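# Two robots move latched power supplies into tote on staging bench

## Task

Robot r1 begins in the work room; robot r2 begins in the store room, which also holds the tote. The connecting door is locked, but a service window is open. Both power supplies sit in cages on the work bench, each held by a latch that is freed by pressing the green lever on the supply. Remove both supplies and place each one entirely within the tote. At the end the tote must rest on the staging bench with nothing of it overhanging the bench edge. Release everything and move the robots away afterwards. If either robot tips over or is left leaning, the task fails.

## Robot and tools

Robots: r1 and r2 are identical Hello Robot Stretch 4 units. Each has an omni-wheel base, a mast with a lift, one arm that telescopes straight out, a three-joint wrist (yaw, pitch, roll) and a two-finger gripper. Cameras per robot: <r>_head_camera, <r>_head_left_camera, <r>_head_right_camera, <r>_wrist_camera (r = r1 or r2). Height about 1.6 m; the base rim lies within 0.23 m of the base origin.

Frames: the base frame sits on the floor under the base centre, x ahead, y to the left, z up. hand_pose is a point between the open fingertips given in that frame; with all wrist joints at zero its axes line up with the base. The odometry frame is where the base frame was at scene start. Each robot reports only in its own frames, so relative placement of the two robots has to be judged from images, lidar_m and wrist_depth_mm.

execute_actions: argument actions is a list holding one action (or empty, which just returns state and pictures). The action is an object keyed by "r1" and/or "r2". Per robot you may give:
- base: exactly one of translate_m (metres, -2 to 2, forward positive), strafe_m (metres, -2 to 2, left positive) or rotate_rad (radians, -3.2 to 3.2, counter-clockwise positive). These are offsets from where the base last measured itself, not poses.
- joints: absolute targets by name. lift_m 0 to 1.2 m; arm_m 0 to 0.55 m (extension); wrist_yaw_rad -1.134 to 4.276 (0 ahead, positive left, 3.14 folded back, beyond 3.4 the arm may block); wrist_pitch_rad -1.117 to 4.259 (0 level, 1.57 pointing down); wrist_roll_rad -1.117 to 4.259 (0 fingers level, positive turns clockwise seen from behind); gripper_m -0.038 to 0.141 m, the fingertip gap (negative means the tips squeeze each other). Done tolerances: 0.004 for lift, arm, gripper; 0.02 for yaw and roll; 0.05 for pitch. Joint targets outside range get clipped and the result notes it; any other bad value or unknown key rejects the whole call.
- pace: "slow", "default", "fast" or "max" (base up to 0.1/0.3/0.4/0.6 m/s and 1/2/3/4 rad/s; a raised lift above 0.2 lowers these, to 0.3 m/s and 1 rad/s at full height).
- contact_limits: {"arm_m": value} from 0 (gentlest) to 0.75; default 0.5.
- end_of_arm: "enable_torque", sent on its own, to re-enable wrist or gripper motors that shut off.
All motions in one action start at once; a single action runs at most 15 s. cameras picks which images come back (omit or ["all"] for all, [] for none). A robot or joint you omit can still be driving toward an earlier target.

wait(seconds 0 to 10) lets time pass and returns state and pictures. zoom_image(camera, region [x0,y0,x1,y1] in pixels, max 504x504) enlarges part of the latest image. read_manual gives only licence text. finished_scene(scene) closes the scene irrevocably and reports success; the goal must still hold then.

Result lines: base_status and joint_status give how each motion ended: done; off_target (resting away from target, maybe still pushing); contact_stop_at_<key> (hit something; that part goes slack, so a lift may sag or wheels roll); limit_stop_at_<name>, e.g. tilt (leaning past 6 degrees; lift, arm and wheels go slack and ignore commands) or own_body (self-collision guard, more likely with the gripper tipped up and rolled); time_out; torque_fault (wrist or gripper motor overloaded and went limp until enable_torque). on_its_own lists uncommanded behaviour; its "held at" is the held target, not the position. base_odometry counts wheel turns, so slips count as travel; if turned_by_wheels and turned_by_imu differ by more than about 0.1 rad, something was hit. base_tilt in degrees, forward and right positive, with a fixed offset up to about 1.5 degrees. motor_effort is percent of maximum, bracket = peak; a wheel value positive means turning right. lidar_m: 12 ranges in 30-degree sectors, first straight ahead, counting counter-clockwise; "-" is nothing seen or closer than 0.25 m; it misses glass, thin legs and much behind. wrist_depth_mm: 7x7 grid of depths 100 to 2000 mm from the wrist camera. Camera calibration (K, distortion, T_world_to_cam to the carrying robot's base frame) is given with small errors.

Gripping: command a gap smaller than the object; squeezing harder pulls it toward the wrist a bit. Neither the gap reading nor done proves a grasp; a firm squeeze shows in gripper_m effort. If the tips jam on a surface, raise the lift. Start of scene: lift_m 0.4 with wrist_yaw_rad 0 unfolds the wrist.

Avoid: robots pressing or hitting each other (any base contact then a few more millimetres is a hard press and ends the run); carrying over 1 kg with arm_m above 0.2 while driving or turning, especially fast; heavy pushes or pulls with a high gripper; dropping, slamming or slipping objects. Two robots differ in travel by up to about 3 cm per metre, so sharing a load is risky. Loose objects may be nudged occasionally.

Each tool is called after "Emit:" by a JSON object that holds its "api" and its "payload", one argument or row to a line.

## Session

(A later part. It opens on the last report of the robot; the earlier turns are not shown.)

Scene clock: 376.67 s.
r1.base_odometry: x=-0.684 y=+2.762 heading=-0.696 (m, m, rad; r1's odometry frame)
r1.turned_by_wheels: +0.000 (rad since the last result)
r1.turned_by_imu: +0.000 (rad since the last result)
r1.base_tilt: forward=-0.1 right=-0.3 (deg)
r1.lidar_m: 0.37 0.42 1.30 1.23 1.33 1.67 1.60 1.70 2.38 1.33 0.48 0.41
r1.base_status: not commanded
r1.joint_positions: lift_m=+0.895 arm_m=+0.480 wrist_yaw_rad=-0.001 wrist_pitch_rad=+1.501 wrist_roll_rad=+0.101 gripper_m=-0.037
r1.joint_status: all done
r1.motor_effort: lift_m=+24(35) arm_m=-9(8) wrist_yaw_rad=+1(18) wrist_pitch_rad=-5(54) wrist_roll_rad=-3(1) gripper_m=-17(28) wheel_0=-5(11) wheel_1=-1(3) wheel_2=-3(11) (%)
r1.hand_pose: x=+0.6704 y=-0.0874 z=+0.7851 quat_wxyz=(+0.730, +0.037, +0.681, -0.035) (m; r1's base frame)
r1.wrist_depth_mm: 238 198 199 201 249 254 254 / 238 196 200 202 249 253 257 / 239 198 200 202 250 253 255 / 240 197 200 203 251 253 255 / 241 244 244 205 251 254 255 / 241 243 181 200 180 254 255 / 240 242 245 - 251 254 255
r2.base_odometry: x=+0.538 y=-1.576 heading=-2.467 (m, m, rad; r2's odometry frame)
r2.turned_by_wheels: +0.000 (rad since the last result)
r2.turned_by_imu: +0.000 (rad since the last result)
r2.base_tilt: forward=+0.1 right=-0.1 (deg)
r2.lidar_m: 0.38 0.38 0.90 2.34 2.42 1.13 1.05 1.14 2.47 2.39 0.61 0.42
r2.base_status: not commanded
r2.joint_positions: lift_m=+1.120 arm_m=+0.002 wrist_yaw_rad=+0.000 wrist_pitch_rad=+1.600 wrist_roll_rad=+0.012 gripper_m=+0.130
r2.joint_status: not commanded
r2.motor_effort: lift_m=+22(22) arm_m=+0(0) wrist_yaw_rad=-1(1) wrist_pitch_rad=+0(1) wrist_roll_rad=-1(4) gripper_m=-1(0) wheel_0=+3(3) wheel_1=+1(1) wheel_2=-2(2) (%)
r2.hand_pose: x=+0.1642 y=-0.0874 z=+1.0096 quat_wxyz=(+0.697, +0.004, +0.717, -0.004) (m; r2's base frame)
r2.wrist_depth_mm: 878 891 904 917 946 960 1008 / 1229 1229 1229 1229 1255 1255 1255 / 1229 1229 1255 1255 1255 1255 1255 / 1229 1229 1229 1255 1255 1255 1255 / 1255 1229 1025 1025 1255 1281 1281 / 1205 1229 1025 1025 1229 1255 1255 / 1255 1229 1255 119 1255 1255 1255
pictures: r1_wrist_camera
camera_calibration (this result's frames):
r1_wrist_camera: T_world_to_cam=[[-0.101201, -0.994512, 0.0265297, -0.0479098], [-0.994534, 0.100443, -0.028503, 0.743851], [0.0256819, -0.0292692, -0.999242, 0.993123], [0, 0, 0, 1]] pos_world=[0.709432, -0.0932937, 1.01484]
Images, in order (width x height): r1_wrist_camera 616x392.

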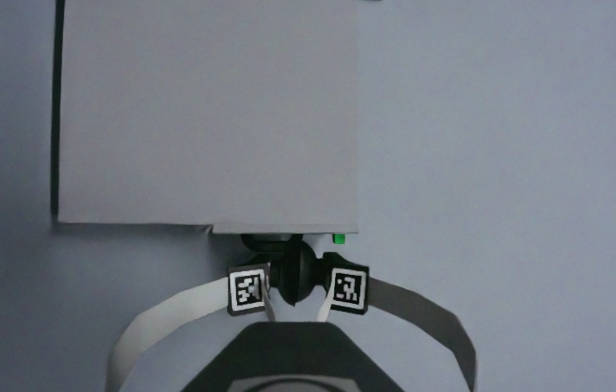

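Emit:
{"api": "execute_actions", "payload": {
  "actions": [
    {"r1":{"base":{"strafe_m":0.004},"joints":{"arm_m":0.462,"lift_m":0.909,"gripper_m":0.07}}}
  ],
  "cameras": ["r1_wrist_camera"]
}}

Emit:
{"api": "execute_actions", "payload": {
  "actions": [
    {"r1":{"joints":{"arm_m":0.487},"pace":"slow","contact_limits":{"arm_m":0.3}}}
  ],
  "cameras": []
}}

Emit:
{"api": "execute_actions", "payload": {
  "actions": [
    {"r1":{"joints":{"gripper_m":0.048},"pace":"slow"}}
  ],
  "cameras": []
}}

Emit:
{"api": "execute_actions", "payload": {
  "actions": [
    {"r1":{"joints":{"arm_m":0.495},"pace":"slow"}}
  ],
  "cameras": ["r1_wrist_camera"]
}}

Emit:
{"api": "zoom_image", "payload": {
  "camera": "r1_wrist_camera",
  "region": [190, 220, 400, 320]
}}

Scene clock: 379.23 s.
r1.base_odometry: x=-0.682 y=+2.765 heading=-0.696 (m, m, rad; r1's odometry frame)
r1.turned_by_wheels: +0.000 (rad since the last result)
r1.turned_by_imu: +0.001 (rad since the last result)
r1.base_tilt: forward=-0.1 right=-0.4 (deg)
r1.lidar_m: 0.36 0.38 1.28 1.23 1.30 1.65 1.61 1.68 2.40 1.33 0.52 0.36
r1.base_status: done
r1.joint_positions: lift_m=+0.909 arm_m=+0.464 wrist_yaw_rad=+0.000 wrist_pitch_rad=+1.501 wrist_roll_rad=+0.100 gripper_m=+0.070
r1.joint_status: all done
r1.motor_effort: lift_m=+22(24) arm_m=-9(6) wrist_yaw_rad=-1(1) wrist_pitch_rad=-2(8) wrist_roll_rad=-1(1) gripper_m=-3(18) wheel_0=+0(9) wheel_1=+2(2) wheel_2=+0(2) (%)
r1.hand_pose: x=+0.6547 y=-0.0874 z=+0.7992 quat_wxyz=(+0.731, +0.037, +0.681, -0.034) (m; r1's base frame)
r1.wrist_depth_mm: 254 212 214 216 265 267 268 / 256 212 215 216 265 267 271 / 254 212 213 216 265 267 267 / 254 256 220 217 264 266 268 / 253 257 259 263 265 266 270 / 255 256 259 262 265 267 270 / 255 257 257 - 265 267 270
r2.base_odometry: x=+0.538 y=-1.576 heading=-2.467 (m, m, rad; r2's odometry frame)
r2.turned_by_wheels: +0.000 (rad since the last result)
r2.turned_by_imu: +0.001 (rad since the last result)
r2.base_tilt: forward=+0.2 right=-0.2 (deg)
r2.lidar_m: 0.39 0.43 0.88 2.33 2.44 1.14 1.06 1.13 2.48 2.36 0.59 0.42
r2.base_status: not commanded
r2.joint_positions: lift_m=+1.120 arm_m=+0.002 wrist_yaw_rad=+0.000 wrist_pitch_rad=+1.600 wrist_roll_rad=+0.012 gripper_m=+0.130
r2.joint_status: not commanded
r2.motor_effort: lift_m=+23(23) arm_m=-1(1) wrist_yaw_rad=-1(1) wrist_pitch_rad=-1(0) wrist_roll_rad=-1(2) gripper_m=+0(1) wheel_0=+3(3) wheel_1=+1(1) wheel_2=-2(2) (%)
r2.hand_pose: x=+0.1642 y=-0.0874 z=+1.0096 quat_wxyz=(+0.697, +0.004, +0.717, -0.004) (m; r2's base frame)
r2.wrist_depth_mm: 891 891 917 917 946 976 1008 / 1205 1255 1229 1255 1255 1255 1255 / 1205 1229 1229 1229 1255 1255 1255 / 1229 1229 1255 1229 1255 1255 1281 / 1229 1229 1025 1025 1255 1281 1281 / 1229 1255 1025 1025 1255 1255 1255 / 1229 1229 1281 119 1255 1281 1255
pictures: r1_wrist_camera
camera_calibration (this result's frames):
r1_wrist_camera: T_world_to_cam=[[-0.0999375, -0.994641, 0.0264919, -0.0506678], [-0.994645, 0.0991622, -0.029121, 0.729036], [0.026338, -0.0292603, -0.999225, 1.00716], [0, 0, 0, 1]] pos_world=[0.693542, -0.0932191, 1.02896]
Images, in order (width x height): r1_wrist_camera 616x392.

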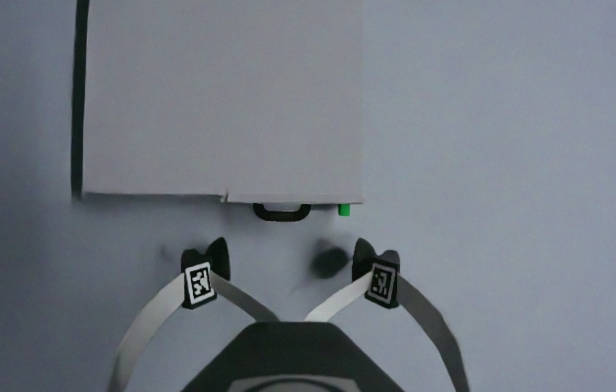

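Scene clock: 380.53 s.
r1.base_odometry: x=-0.682 y=+2.765 heading=-0.696 (m, m, rad; r1's odometry frame)
r1.turned_by_wheels: +0.000 (rad since the last result)
r1.turned_by_imu: +0.000 (rad since the last result)
r1.base_tilt: forward=+0.0 right=-0.4 (deg)
r1.lidar_m: 0.36 0.42 1.31 1.24 1.32 1.67 1.61 1.72 2.38 1.38 0.53 0.40
r1.base_status: not commanded
r1.joint_positions: lift_m=+0.909 arm_m=+0.485 wrist_yaw_rad=+0.000 wrist_pitch_rad=+1.501 wrist_roll_rad=+0.100 gripper_m=+0.070
r1.joint_status: all done
r1.motor_effort: lift_m=+22(23) arm_m=+9(11) wrist_yaw_rad=-1(0) wrist_pitch_rad=-3(3) wrist_roll_rad=-2(2) gripper_m=-2(2) wheel_0=+0(0) wheel_1=+2(2) wheel_2=+1(1) (%)
r1.contact_limits: arm_m 0.3
r1.hand_pose: x=+0.6765 y=-0.0874 z=+0.7992 quat_wxyz=(+0.731, +0.037, +0.681, -0.034) (m; r1's base frame)
r1.wrist_depth_mm: 254 212 214 215 264 267 268 / 254 211 214 216 266 266 270 / 256 213 214 216 265 266 267 / 254 213 214 216 264 267 270 / 253 257 214 222 264 267 270 / 255 256 258 263 204 267 268 / 254 258 259 - 266 267 268
r2.base_odometry: x=+0.538 y=-1.576 heading=-2.467 (m, m, rad; r2's odometry frame)
r2.turned_by_wheels: +0.000 (rad since the last result)
r2.turned_by_imu: +0.000 (rad since the last result)
r2.base_tilt: forward=+0.2 right=-0.2 (deg)
r2.lidar_m: 0.41 0.41 0.88 2.34 2.45 1.12 1.05 1.14 2.49 2.38 0.60 0.41
r2.base_status: not commanded
r2.joint_positions: lift_m=+1.120 arm_m=+0.002 wrist_yaw_rad=+0.000 wrist_pitch_rad=+1.600 wrist_roll_rad=+0.012 gripper_m=+0.130
r2.joint_status: not commanded
r2.motor_effort: lift_m=+22(23) arm_m=-1(1) wrist_yaw_rad=-1(1) wrist_pitch_rad=-1(0) wrist_roll_rad=-1(1) gripper_m=+0(0) wheel_0=+3(3) wheel_1=+1(1) wheel_2=-2(3) (%)
r2.hand_pose: x=+0.1642 y=-0.0874 z=+1.0096 quat_wxyz=(+0.697, +0.004, +0.717, -0.004) (m; r2's base frame)
r2.wrist_depth_mm: 891 904 917 931 946 976 1008 / 1229 1229 1255 1255 1229 1255 1281 / 1229 1255 1229 1229 1255 1255 1255 / 1229 1229 1255 1229 1255 1229 1281 / 1229 1229 1025 1025 1255 1255 1255 / 1229 1229 1042 1042 1255 1255 1281 / 1229 1255 1229 120 1255 1281 1255
pictures: none
No camera images: the call's "cameras" was empty. Leave "cameras" out to get every camera's image.

Scene clock: 381.77 s.
r1.base_odometry: x=-0.682 y=+2.765 heading=-0.696 (m, m, rad; r1's odometry frame)
r1.turned_by_wheels: +0.000 (rad since the last result)
r1.turned_by_imu: +0.000 (rad since the last result)
r1.base_tilt: forward=+0.0 right=-0.3 (deg)
r1.lidar_m: 0.37 0.40 1.31 1.23 1.33 1.64 1.59 1.67 2.38 1.37 0.52 0.38
r1.base_status: not commanded
r1.joint_positions: lift_m=+0.909 arm_m=+0.485 wrist_yaw_rad=+0.000 wrist_pitch_rad=+1.501 wrist_roll_rad=+0.100 gripper_m=+0.048
r1.joint_status: all done
r1.motor_effort: lift_m=+23(23) arm_m=+9(9) wrist_yaw_rad=+0(0) wrist_pitch_rad=-3(3) wrist_roll_rad=-2(2) gripper_m=-6(5) wheel_0=+0(0) wheel_1=+1(2) wheel_2=+0(0) (%)
r1.hand_pose: x=+0.6765 y=-0.0874 z=+0.7992 quat_wxyz=(+0.731, +0.037, +0.681, -0.034) (m; r1's base frame)
r1.wrist_depth_mm: 255 212 214 216 265 266 270 / 252 211 215 216 264 266 270 / 254 211 214 216 264 266 271 / 254 213 213 216 264 268 271 / 256 257 214 221 263 267 268 / 253 256 213 260 195 267 270 / 255 256 259 - 264 268 270
r2.base_odometry: x=+0.538 y=-1.576 heading=-2.467 (m, m, rad; r2's odometry frame)
r2.turned_by_wheels: +0.000 (rad since the last result)
r2.turned_by_imu: +0.000 (rad since the last result)
r2.base_tilt: forward=+0.1 right=-0.2 (deg)
r2.lidar_m: 0.39 0.42 0.89 2.33 2.42 1.11 1.06 1.13 2.49 2.37 0.60 0.41
r2.base_status: not commanded
r2.joint_positions: lift_m=+1.120 arm_m=+0.002 wrist_yaw_rad=+0.000 wrist_pitch_rad=+1.600 wrist_roll_rad=+0.012 gripper_m=+0.130
r2.joint_status: not commanded
r2.motor_effort: lift_m=+23(23) arm_m=+0(1) wrist_yaw_rad=-1(1) wrist_pitch_rad=+0(1) wrist_roll_rad=-1(1) gripper_m=-1(1) wheel_0=+3(3) wheel_1=+1(1) wheel_2=-2(3) (%)
r2.hand_pose: x=+0.1642 y=-0.0874 z=+1.0096 quat_wxyz=(+0.697, +0.004, +0.717, -0.004) (m; r2's base frame)
r2.wrist_depth_mm: 878 891 904 917 946 976 1008 / 1229 1229 1255 1229 1255 1255 1255 / 1229 1229 1255 1255 1255 1255 1281 / 1255 1255 1255 1255 1255 1281 1281 / 1229 1255 1025 1025 1229 1229 1255 / 1229 1229 1008 1042 1229 1255 1255 / 1205 1229 1229 120 1255 1255 1281
pictures: none
No camera images: the call's "cameras" was empty. Leave "cameras" out to get every camera's image.

Scene clock: 382.63 s.
r1.base_odometry: x=-0.682 y=+2.765 heading=-0.696 (m, m, rad; r1's odometry frame)
r1.turned_by_wheels: +0.000 (rad since the last result)
r1.turned_by_imu: +0.000 (rad since the last result)
r1.base_tilt: forward=+0.0 right=-0.3 (deg)
r1.lidar_m: 0.37 0.41 1.29 1.23 1.33 1.64 1.58 1.69 2.37 1.35 0.53 0.38
r1.base_status: not commanded
r1.joint_positions: lift_m=+0.909 arm_m=+0.493 wrist_yaw_rad=-0.003 wrist_pitch_rad=+1.507 wrist_roll_rad=+0.100 gripper_m=+0.048
r1.joint_status: all done
r1.motor_effort: lift_m=+22(23) arm_m=+11(15) wrist_yaw_rad=+7(7) wrist_pitch_rad=-22(23) wrist_roll_rad=-2(0) gripper_m=-4(6) wheel_0=-1(1) wheel_1=+1(1) wheel_2=-1(1) (%)
r1.hand_pose: x=+0.6820 y=-0.0875 z=+0.7991 quat_wxyz=(+0.728, +0.038, +0.683, -0.035) (m; r1's base frame)
r1.wrist_depth_mm: 254 209 213 214 262 265 267 / 253 211 213 214 264 266 270 / 254 211 212 216 264 266 270 / 254 211 213 215 264 268 271 / 254 255 213 222 265 267 271 / 253 257 258 263 201 267 268 / 254 256 259 - 266 268 272
r2.base_odometry: x=+0.538 y=-1.576 heading=-2.467 (m, m, rad; r2's odometry frame)
r2.turned_by_wheels: +0.000 (rad since the last result)
r2.turned_by_imu: +0.000 (rad since the last result)
r2.base_tilt: forward=+0.1 right=-0.2 (deg)
r2.lidar_m: 0.40 0.40 0.89 2.33 2.45 1.13 1.04 1.14 2.49 2.38 0.60 0.42
r2.base_status: not commanded
r2.joint_positions: lift_m=+1.120 arm_m=+0.002 wrist_yaw_rad=+0.000 wrist_pitch_rad=+1.600 wrist_roll_rad=+0.012 gripper_m=+0.130
r2.joint_status: not commanded
r2.motor_effort: lift_m=+23(22) arm_m=+0(1) wrist_yaw_rad=-1(1) wrist_pitch_rad=-1(0) wrist_roll_rad=-2(1) gripper_m=+0(0) wheel_0=+3(3) wheel_1=+1(1) wheel_2=-2(2) (%)
r2.hand_pose: x=+0.1642 y=-0.0874 z=+1.0096 quat_wxyz=(+0.697, +0.004, +0.717, -0.004) (m; r2's base frame)
r2.wrist_depth_mm: 891 891 917 931 946 976 1008 / 1229 1255 1229 1229 1229 1255 1255 / 1205 1229 1229 1229 1281 1255 1255 / 1255 1229 1229 1229 1255 1255 1281 / 1229 1229 1042 1042 1255 1229 1255 / 1229 1229 1025 1042 1255 1255 1255 / 1229 1229 1229 120 1281 1255 1255
pictures: r1_wrist_camera
camera_calibration (this result's frames):
r1_wrist_camera: T_world_to_cam=[[-0.102294, -0.994383, 0.0271856, -0.0469104], [-0.994564, 0.101702, -0.0223183, 0.750925], [0.0194281, -0.0293208, -0.999381, 1.01117], [0, 0, 0, 1]] pos_world=[0.722399, -0.0933693, 1.02858]
Images, in order (width x height): r1_wrist_camera 616x392.

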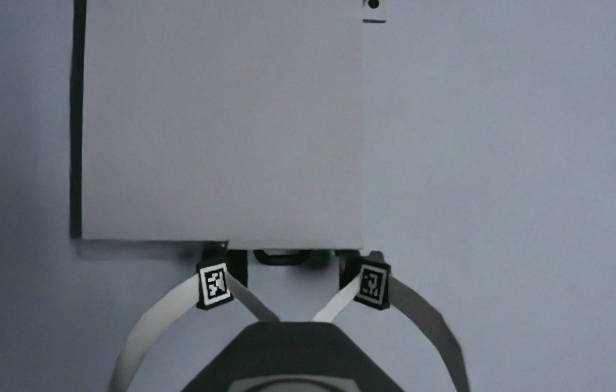

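Region (190, 220, 400, 320) of r1_wrist_camera's 616x392 image, scaled by 2.400; it fills the top 240 rows of this view, and the rest is white.

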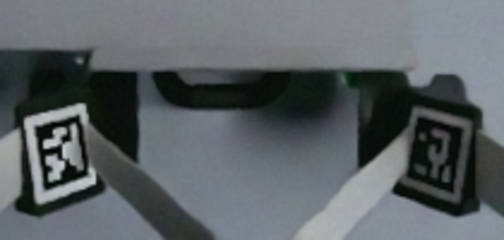

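Emit:
{"api": "execute_actions", "payload": {
  "actions": [
    {"r1":{"joints":{"gripper_m":0.015,"lift_m":0.906},"pace":"slow"}}
  ],
  "cameras": ["r1_wrist_camera"]
}}

Emit:
{"api": "zoom_image", "payload": {
  "camera": "r1_wrist_camera",
  "region": [190, 220, 400, 320]
}}

Scene clock: 384.30 s.
r1.base_odometry: x=-0.682 y=+2.765 heading=-0.696 (m, m, rad; r1's odometry frame)
r1.turned_by_wheels: +0.000 (rad since the last result)
r1.turned_by_imu: +0.000 (rad since the last result)
r1.base_tilt: forward=+0.0 right=-0.4 (deg)
r1.lidar_m: 0.35 0.39 1.29 1.24 1.32 1.64 1.60 1.67 2.37 1.33 0.54 0.41
r1.base_status: not commanded
r1.joint_positions: lift_m=+0.906 arm_m=+0.493 wrist_yaw_rad=-0.003 wrist_pitch_rad=+1.508 wrist_roll_rad=+0.100 gripper_m=+0.015
r1.joint_status: all done
r1.motor_effort: lift_m=+18(22) arm_m=+11(11) wrist_yaw_rad=+7(8) wrist_pitch_rad=-23(23) wrist_roll_rad=+0(1) gripper_m=-18(18) wheel_0=-1(1) wheel_1=+1(1) wheel_2=-2(2) (%)
r1.hand_pose: x=+0.6819 y=-0.0875 z=+0.7965 quat_wxyz=(+0.728, +0.037, +0.684, -0.035) (m; r1's base frame)
r1.wrist_depth_mm: 248 205 208 210 257 260 262 / 248 207 208 211 257 260 264 / 249 206 208 211 259 262 265 / 250 207 209 211 259 262 265 / 251 253 210 213 260 263 266 / 251 253 192 258 190 263 266 / 251 253 257 - 262 264 266
r2.base_odometry: x=+0.538 y=-1.576 heading=-2.467 (m, m, rad; r2's odometry frame)
r2.turned_by_wheels: +0.000 (rad since the last result)
r2.turned_by_imu: +0.000 (rad since the last result)
r2.base_tilt: forward=+0.1 right=-0.2 (deg)
r2.lidar_m: 0.38 0.42 0.89 2.35 2.44 1.13 1.06 1.13 2.50 2.36 0.60 0.40
r2.base_status: not commanded
r2.joint_positions: lift_m=+1.120 arm_m=+0.002 wrist_yaw_rad=+0.000 wrist_pitch_rad=+1.600 wrist_roll_rad=+0.012 gripper_m=+0.130
r2.joint_status: not commanded
r2.motor_effort: lift_m=+23(23) arm_m=+0(0) wrist_yaw_rad=-1(1) wrist_pitch_rad=-1(1) wrist_roll_rad=-3(2) gripper_m=-1(0) wheel_0=+3(3) wheel_1=+1(1) wheel_2=-2(2) (%)
r2.hand_pose: x=+0.1642 y=-0.0874 z=+1.0096 quat_wxyz=(+0.697, +0.004, +0.717, -0.004) (m; r2's base frame)
r2.wrist_depth_mm: 878 904 904 931 946 976 1008 / 1205 1229 1229 1255 1229 1255 1255 / 1229 1255 1229 1229 1229 1255 1255 / 1255 1229 1255 1255 1229 1229 1229 / 1255 1229 1025 1025 1229 1255 1255 / 1205 1205 1025 1025 1255 1255 1281 / 1229 1255 1255 119 1255 1255 1281
pictures: r1_wrist_camera
camera_calibration (this result's frames):
r1_wrist_camera: T_world_to_cam=[[-0.102166, -0.994395, 0.027223, -0.0469598], [-0.994585, 0.101585, -0.0219439, 0.750512], [0.0190555, -0.0293175, -0.999388, 1.00878], [0, 0, 0, 1]] pos_world=[0.722427, -0.0933624, 1.02591]
Images, in order (width x height): r1_wrist_camera 616x392.

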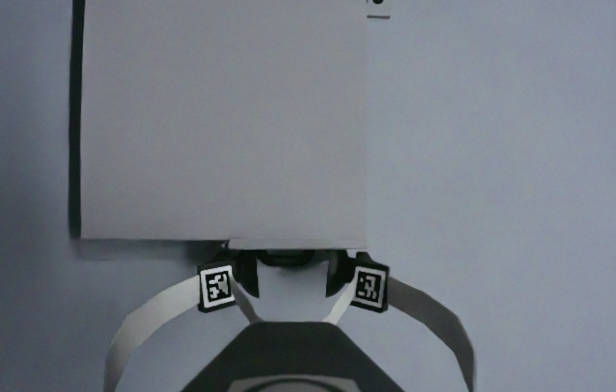

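Region (190, 220, 400, 320) of r1_wrist_camera's 616x392 image, scaled by 2.400; it fills the top 240 rows of this view, and the rest is white.

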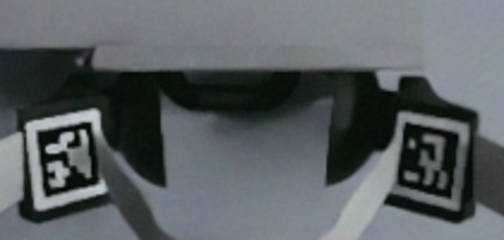

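Emit:
{"api": "execute_actions", "payload": {
  "actions": [
    {"r1":{"joints":{"gripper_m":-0.005,"lift_m":0.895},"pace":"slow"}}
  ],
  "cameras": ["r1_wrist_camera"]
}}

Emit:
{"api": "zoom_image", "payload": {
  "camera": "r1_wrist_camera",
  "region": [190, 220, 400, 320]
}}

Scene clock: 385.60 s.
r1.base_odometry: x=-0.682 y=+2.766 heading=-0.696 (m, m, rad; r1's odometry frame)
r1.turned_by_wheels: +0.000 (rad since the last result)
r1.turned_by_imu: +0.000 (rad since the last result)
r1.base_tilt: forward=-0.1 right=-0.4 (deg)
r1.lidar_m: 0.36 0.40 1.31 1.24 1.31 1.65 1.58 1.69 2.40 1.36 0.52 0.40
r1.base_status: not commanded
r1.joint_positions: lift_m=+0.895 arm_m=+0.493 wrist_yaw_rad=-0.004 wrist_pitch_rad=+1.510 wrist_roll_rad=+0.100 gripper_m=-0.004
r1.joint_status: all done
r1.on_its_own: wrist_pitch_rad is at rest, and its effort (-29) is outside its rest range (-23 to +23)
r1.motor_effort: lift_m=+17(18) arm_m=+10(11) wrist_yaw_rad=+10(9) wrist_pitch_rad=-29(29) wrist_roll_rad=-2(0) gripper_m=-23(23) wheel_0=+0(1) wheel_1=+2(2) wheel_2=-2(2) (%)
r1.hand_pose: x=+0.6812 y=-0.0875 z=+0.7855 quat_wxyz=(+0.727, +0.038, +0.684, -0.036) (m; r1's base frame)
r1.wrist_depth_mm: 238 195 198 200 247 251 252 / 237 196 198 200 248 251 252 / 239 196 200 201 249 252 254 / 239 197 199 201 249 251 255 / 240 243 201 206 249 253 255 / 241 243 200 248 188 253 255 / 242 245 246 - 252 254 256
r2.base_odometry: x=+0.538 y=-1.576 heading=-2.467 (m, m, rad; r2's odometry frame)
r2.turned_by_wheels: +0.000 (rad since the last result)
r2.turned_by_imu: +0.000 (rad since the last result)
r2.base_tilt: forward=+0.1 right=-0.2 (deg)
r2.lidar_m: 0.40 0.42 0.89 2.33 2.42 1.12 1.06 1.15 2.47 2.39 0.58 0.42
r2.base_status: not commanded
r2.joint_positions: lift_m=+1.120 arm_m=+0.002 wrist_yaw_rad=+0.000 wrist_pitch_rad=+1.600 wrist_roll_rad=+0.012 gripper_m=+0.130
r2.joint_status: not commanded
r2.motor_effort: lift_m=+23(22) arm_m=+0(1) wrist_yaw_rad=-1(1) wrist_pitch_rad=+0(0) wrist_roll_rad=-1(0) gripper_m=-1(1) wheel_0=+3(3) wheel_1=+1(1) wheel_2=-2(3) (%)
r2.hand_pose: x=+0.1642 y=-0.0874 z=+1.0096 quat_wxyz=(+0.697, +0.004, +0.717, -0.004) (m; r2's base frame)
r2.wrist_depth_mm: 878 891 904 931 946 976 1008 / 1229 1229 1229 1255 1229 1255 1229 / 1229 1229 1229 1229 1255 1255 1229 / 1229 1255 1255 1229 1255 1255 1255 / 1229 1255 1025 1025 1255 1229 1255 / 1229 1229 1042 1025 1255 1281 1281 / 1229 1255 1229 119 1255 1281 1255
pictures: r1_wrist_camera
camera_calibration (this result's frames):
r1_wrist_camera: T_world_to_cam=[[-0.103157, -0.994287, 0.0274281, -0.0462257], [-0.99452, 0.102633, -0.0198898, 0.748025], [0.0169611, -0.0293296, -0.999426, 0.999335], [0, 0, 0, 1]] pos_world=[0.722208, -0.0934234, 1.01491]
Images, in order (width x height): r1_wrist_camera 616x392.

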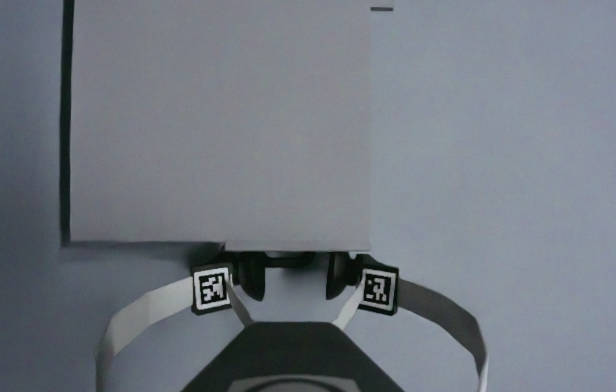

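Region (190, 220, 400, 320) of r1_wrist_camera's 616x392 image, scaled by 2.400; it fills the top 240 rows of this view, and the rest is white.

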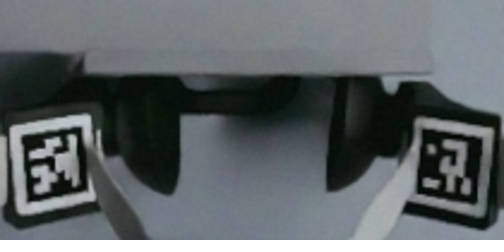

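Emit:
{"api": "execute_actions", "payload": {
  "actions": [
    {"r1":{"joints":{"gripper_m":-0.038,"lift_m":0.884},"pace":"slow"}}
  ],
  "cameras": ["r1_wrist_camera"]
}}

Emit:
{"api": "zoom_image", "payload": {
  "camera": "r1_wrist_camera",
  "region": [190, 220, 400, 320]
}}

Scene clock: 387.07 s.
r1.base_odometry: x=-0.682 y=+2.766 heading=-0.696 (m, m, rad; r1's odometry frame)
r1.turned_by_wheels: +0.000 (rad since the last result)
r1.turned_by_imu: +0.000 (rad since the last result)
r1.base_tilt: forward=-0.1 right=-0.4 (deg)
r1.lidar_m: 0.37 0.41 1.30 1.23 1.31 1.64 1.58 1.70 2.35 1.35 0.54 0.40
r1.base_status: not commanded
r1.joint_positions: lift_m=+0.884 arm_m=+0.493 wrist_yaw_rad=-0.005 wrist_pitch_rad=+1.511 wrist_roll_rad=+0.100 gripper_m=-0.037
r1.joint_status: all done
r1.on_its_own: wrist_pitch_rad is at rest, and its effort (-32) is outside its rest range (-23 to +23)
r1.motor_effort: lift_m=+15(16) arm_m=+11(11) wrist_yaw_rad=+11(13) wrist_pitch_rad=-32(34) wrist_roll_rad=+0(2) gripper_m=-24(25) wheel_0=+1(0) wheel_1=+2(2) wheel_2=-2(2) (%)
r1.hand_pose: x=+0.6808 y=-0.0875 z=+0.7747 quat_wxyz=(+0.727, +0.038, +0.685, -0.036) (m; r1's base frame)
r1.wrist_depth_mm: 227 186 189 190 237 242 242 / 228 186 188 190 239 241 243 / 229 186 189 190 239 241 243 / 230 188 190 191 240 241 244 / 232 232 190 192 240 243 246 / 231 167 194 237 183 243 245 / 232 234 236 - 240 244 246
r2.base_odometry: x=+0.538 y=-1.576 heading=-2.467 (m, m, rad; r2's odometry frame)
r2.turned_by_wheels: +0.000 (rad since the last result)
r2.turned_by_imu: +0.000 (rad since the last result)
r2.base_tilt: forward=+0.1 right=-0.2 (deg)
r2.lidar_m: 0.39 0.40 0.87 2.35 2.40 1.13 1.06 1.15 2.48 2.39 0.61 0.41
r2.base_status: not commanded
r2.joint_positions: lift_m=+1.120 arm_m=+0.002 wrist_yaw_rad=+0.000 wrist_pitch_rad=+1.600 wrist_roll_rad=+0.012 gripper_m=+0.130
r2.joint_status: not commanded
r2.motor_effort: lift_m=+23(22) arm_m=-1(0) wrist_yaw_rad=-1(1) wrist_pitch_rad=+0(0) wrist_roll_rad=-2(1) gripper_m=-2(1) wheel_0=+3(3) wheel_1=+1(1) wheel_2=-2(2) (%)
r2.hand_pose: x=+0.1642 y=-0.0874 z=+1.0096 quat_wxyz=(+0.697, +0.004, +0.717, -0.004) (m; r2's base frame)
r2.wrist_depth_mm: 891 891 904 931 960 976 1008 / 1229 1229 1229 1255 1255 1255 1255 / 1229 1255 1229 1229 1255 1229 1255 / 1229 1255 1229 1229 1229 1255 1255 / 1229 1255 1025 1025 1255 1229 1281 / 1229 1229 1025 1042 1255 1255 1255 / 1229 1255 1255 119 1255 1255 1255
pictures: r1_wrist_camera
camera_calibration (this result's frames):
r1_wrist_camera: T_world_to_cam=[[-0.104217, -0.994173, 0.0275305, -0.0453322], [-0.994429, 0.103724, -0.0187907, 0.746591], [0.0158256, -0.0293354, -0.999444, 0.989277], [0, 0, 0, 1]] pos_world=[0.722051, -0.0934865, 1.004]
Images, in order (width x height): r1_wrist_camera 616x392.

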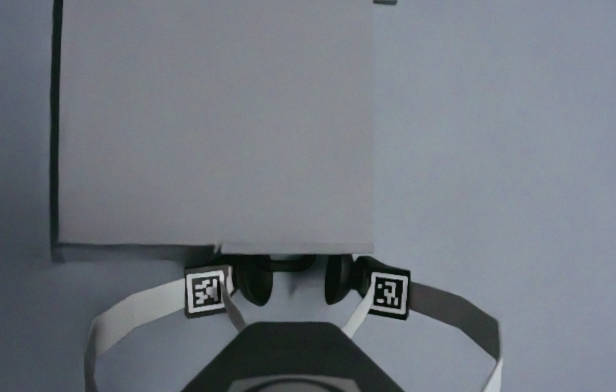

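Region (190, 220, 400, 320) of r1_wrist_camera's 616x392 image, scaled by 2.400; it fills the top 240 rows of this view, and the rest is white.

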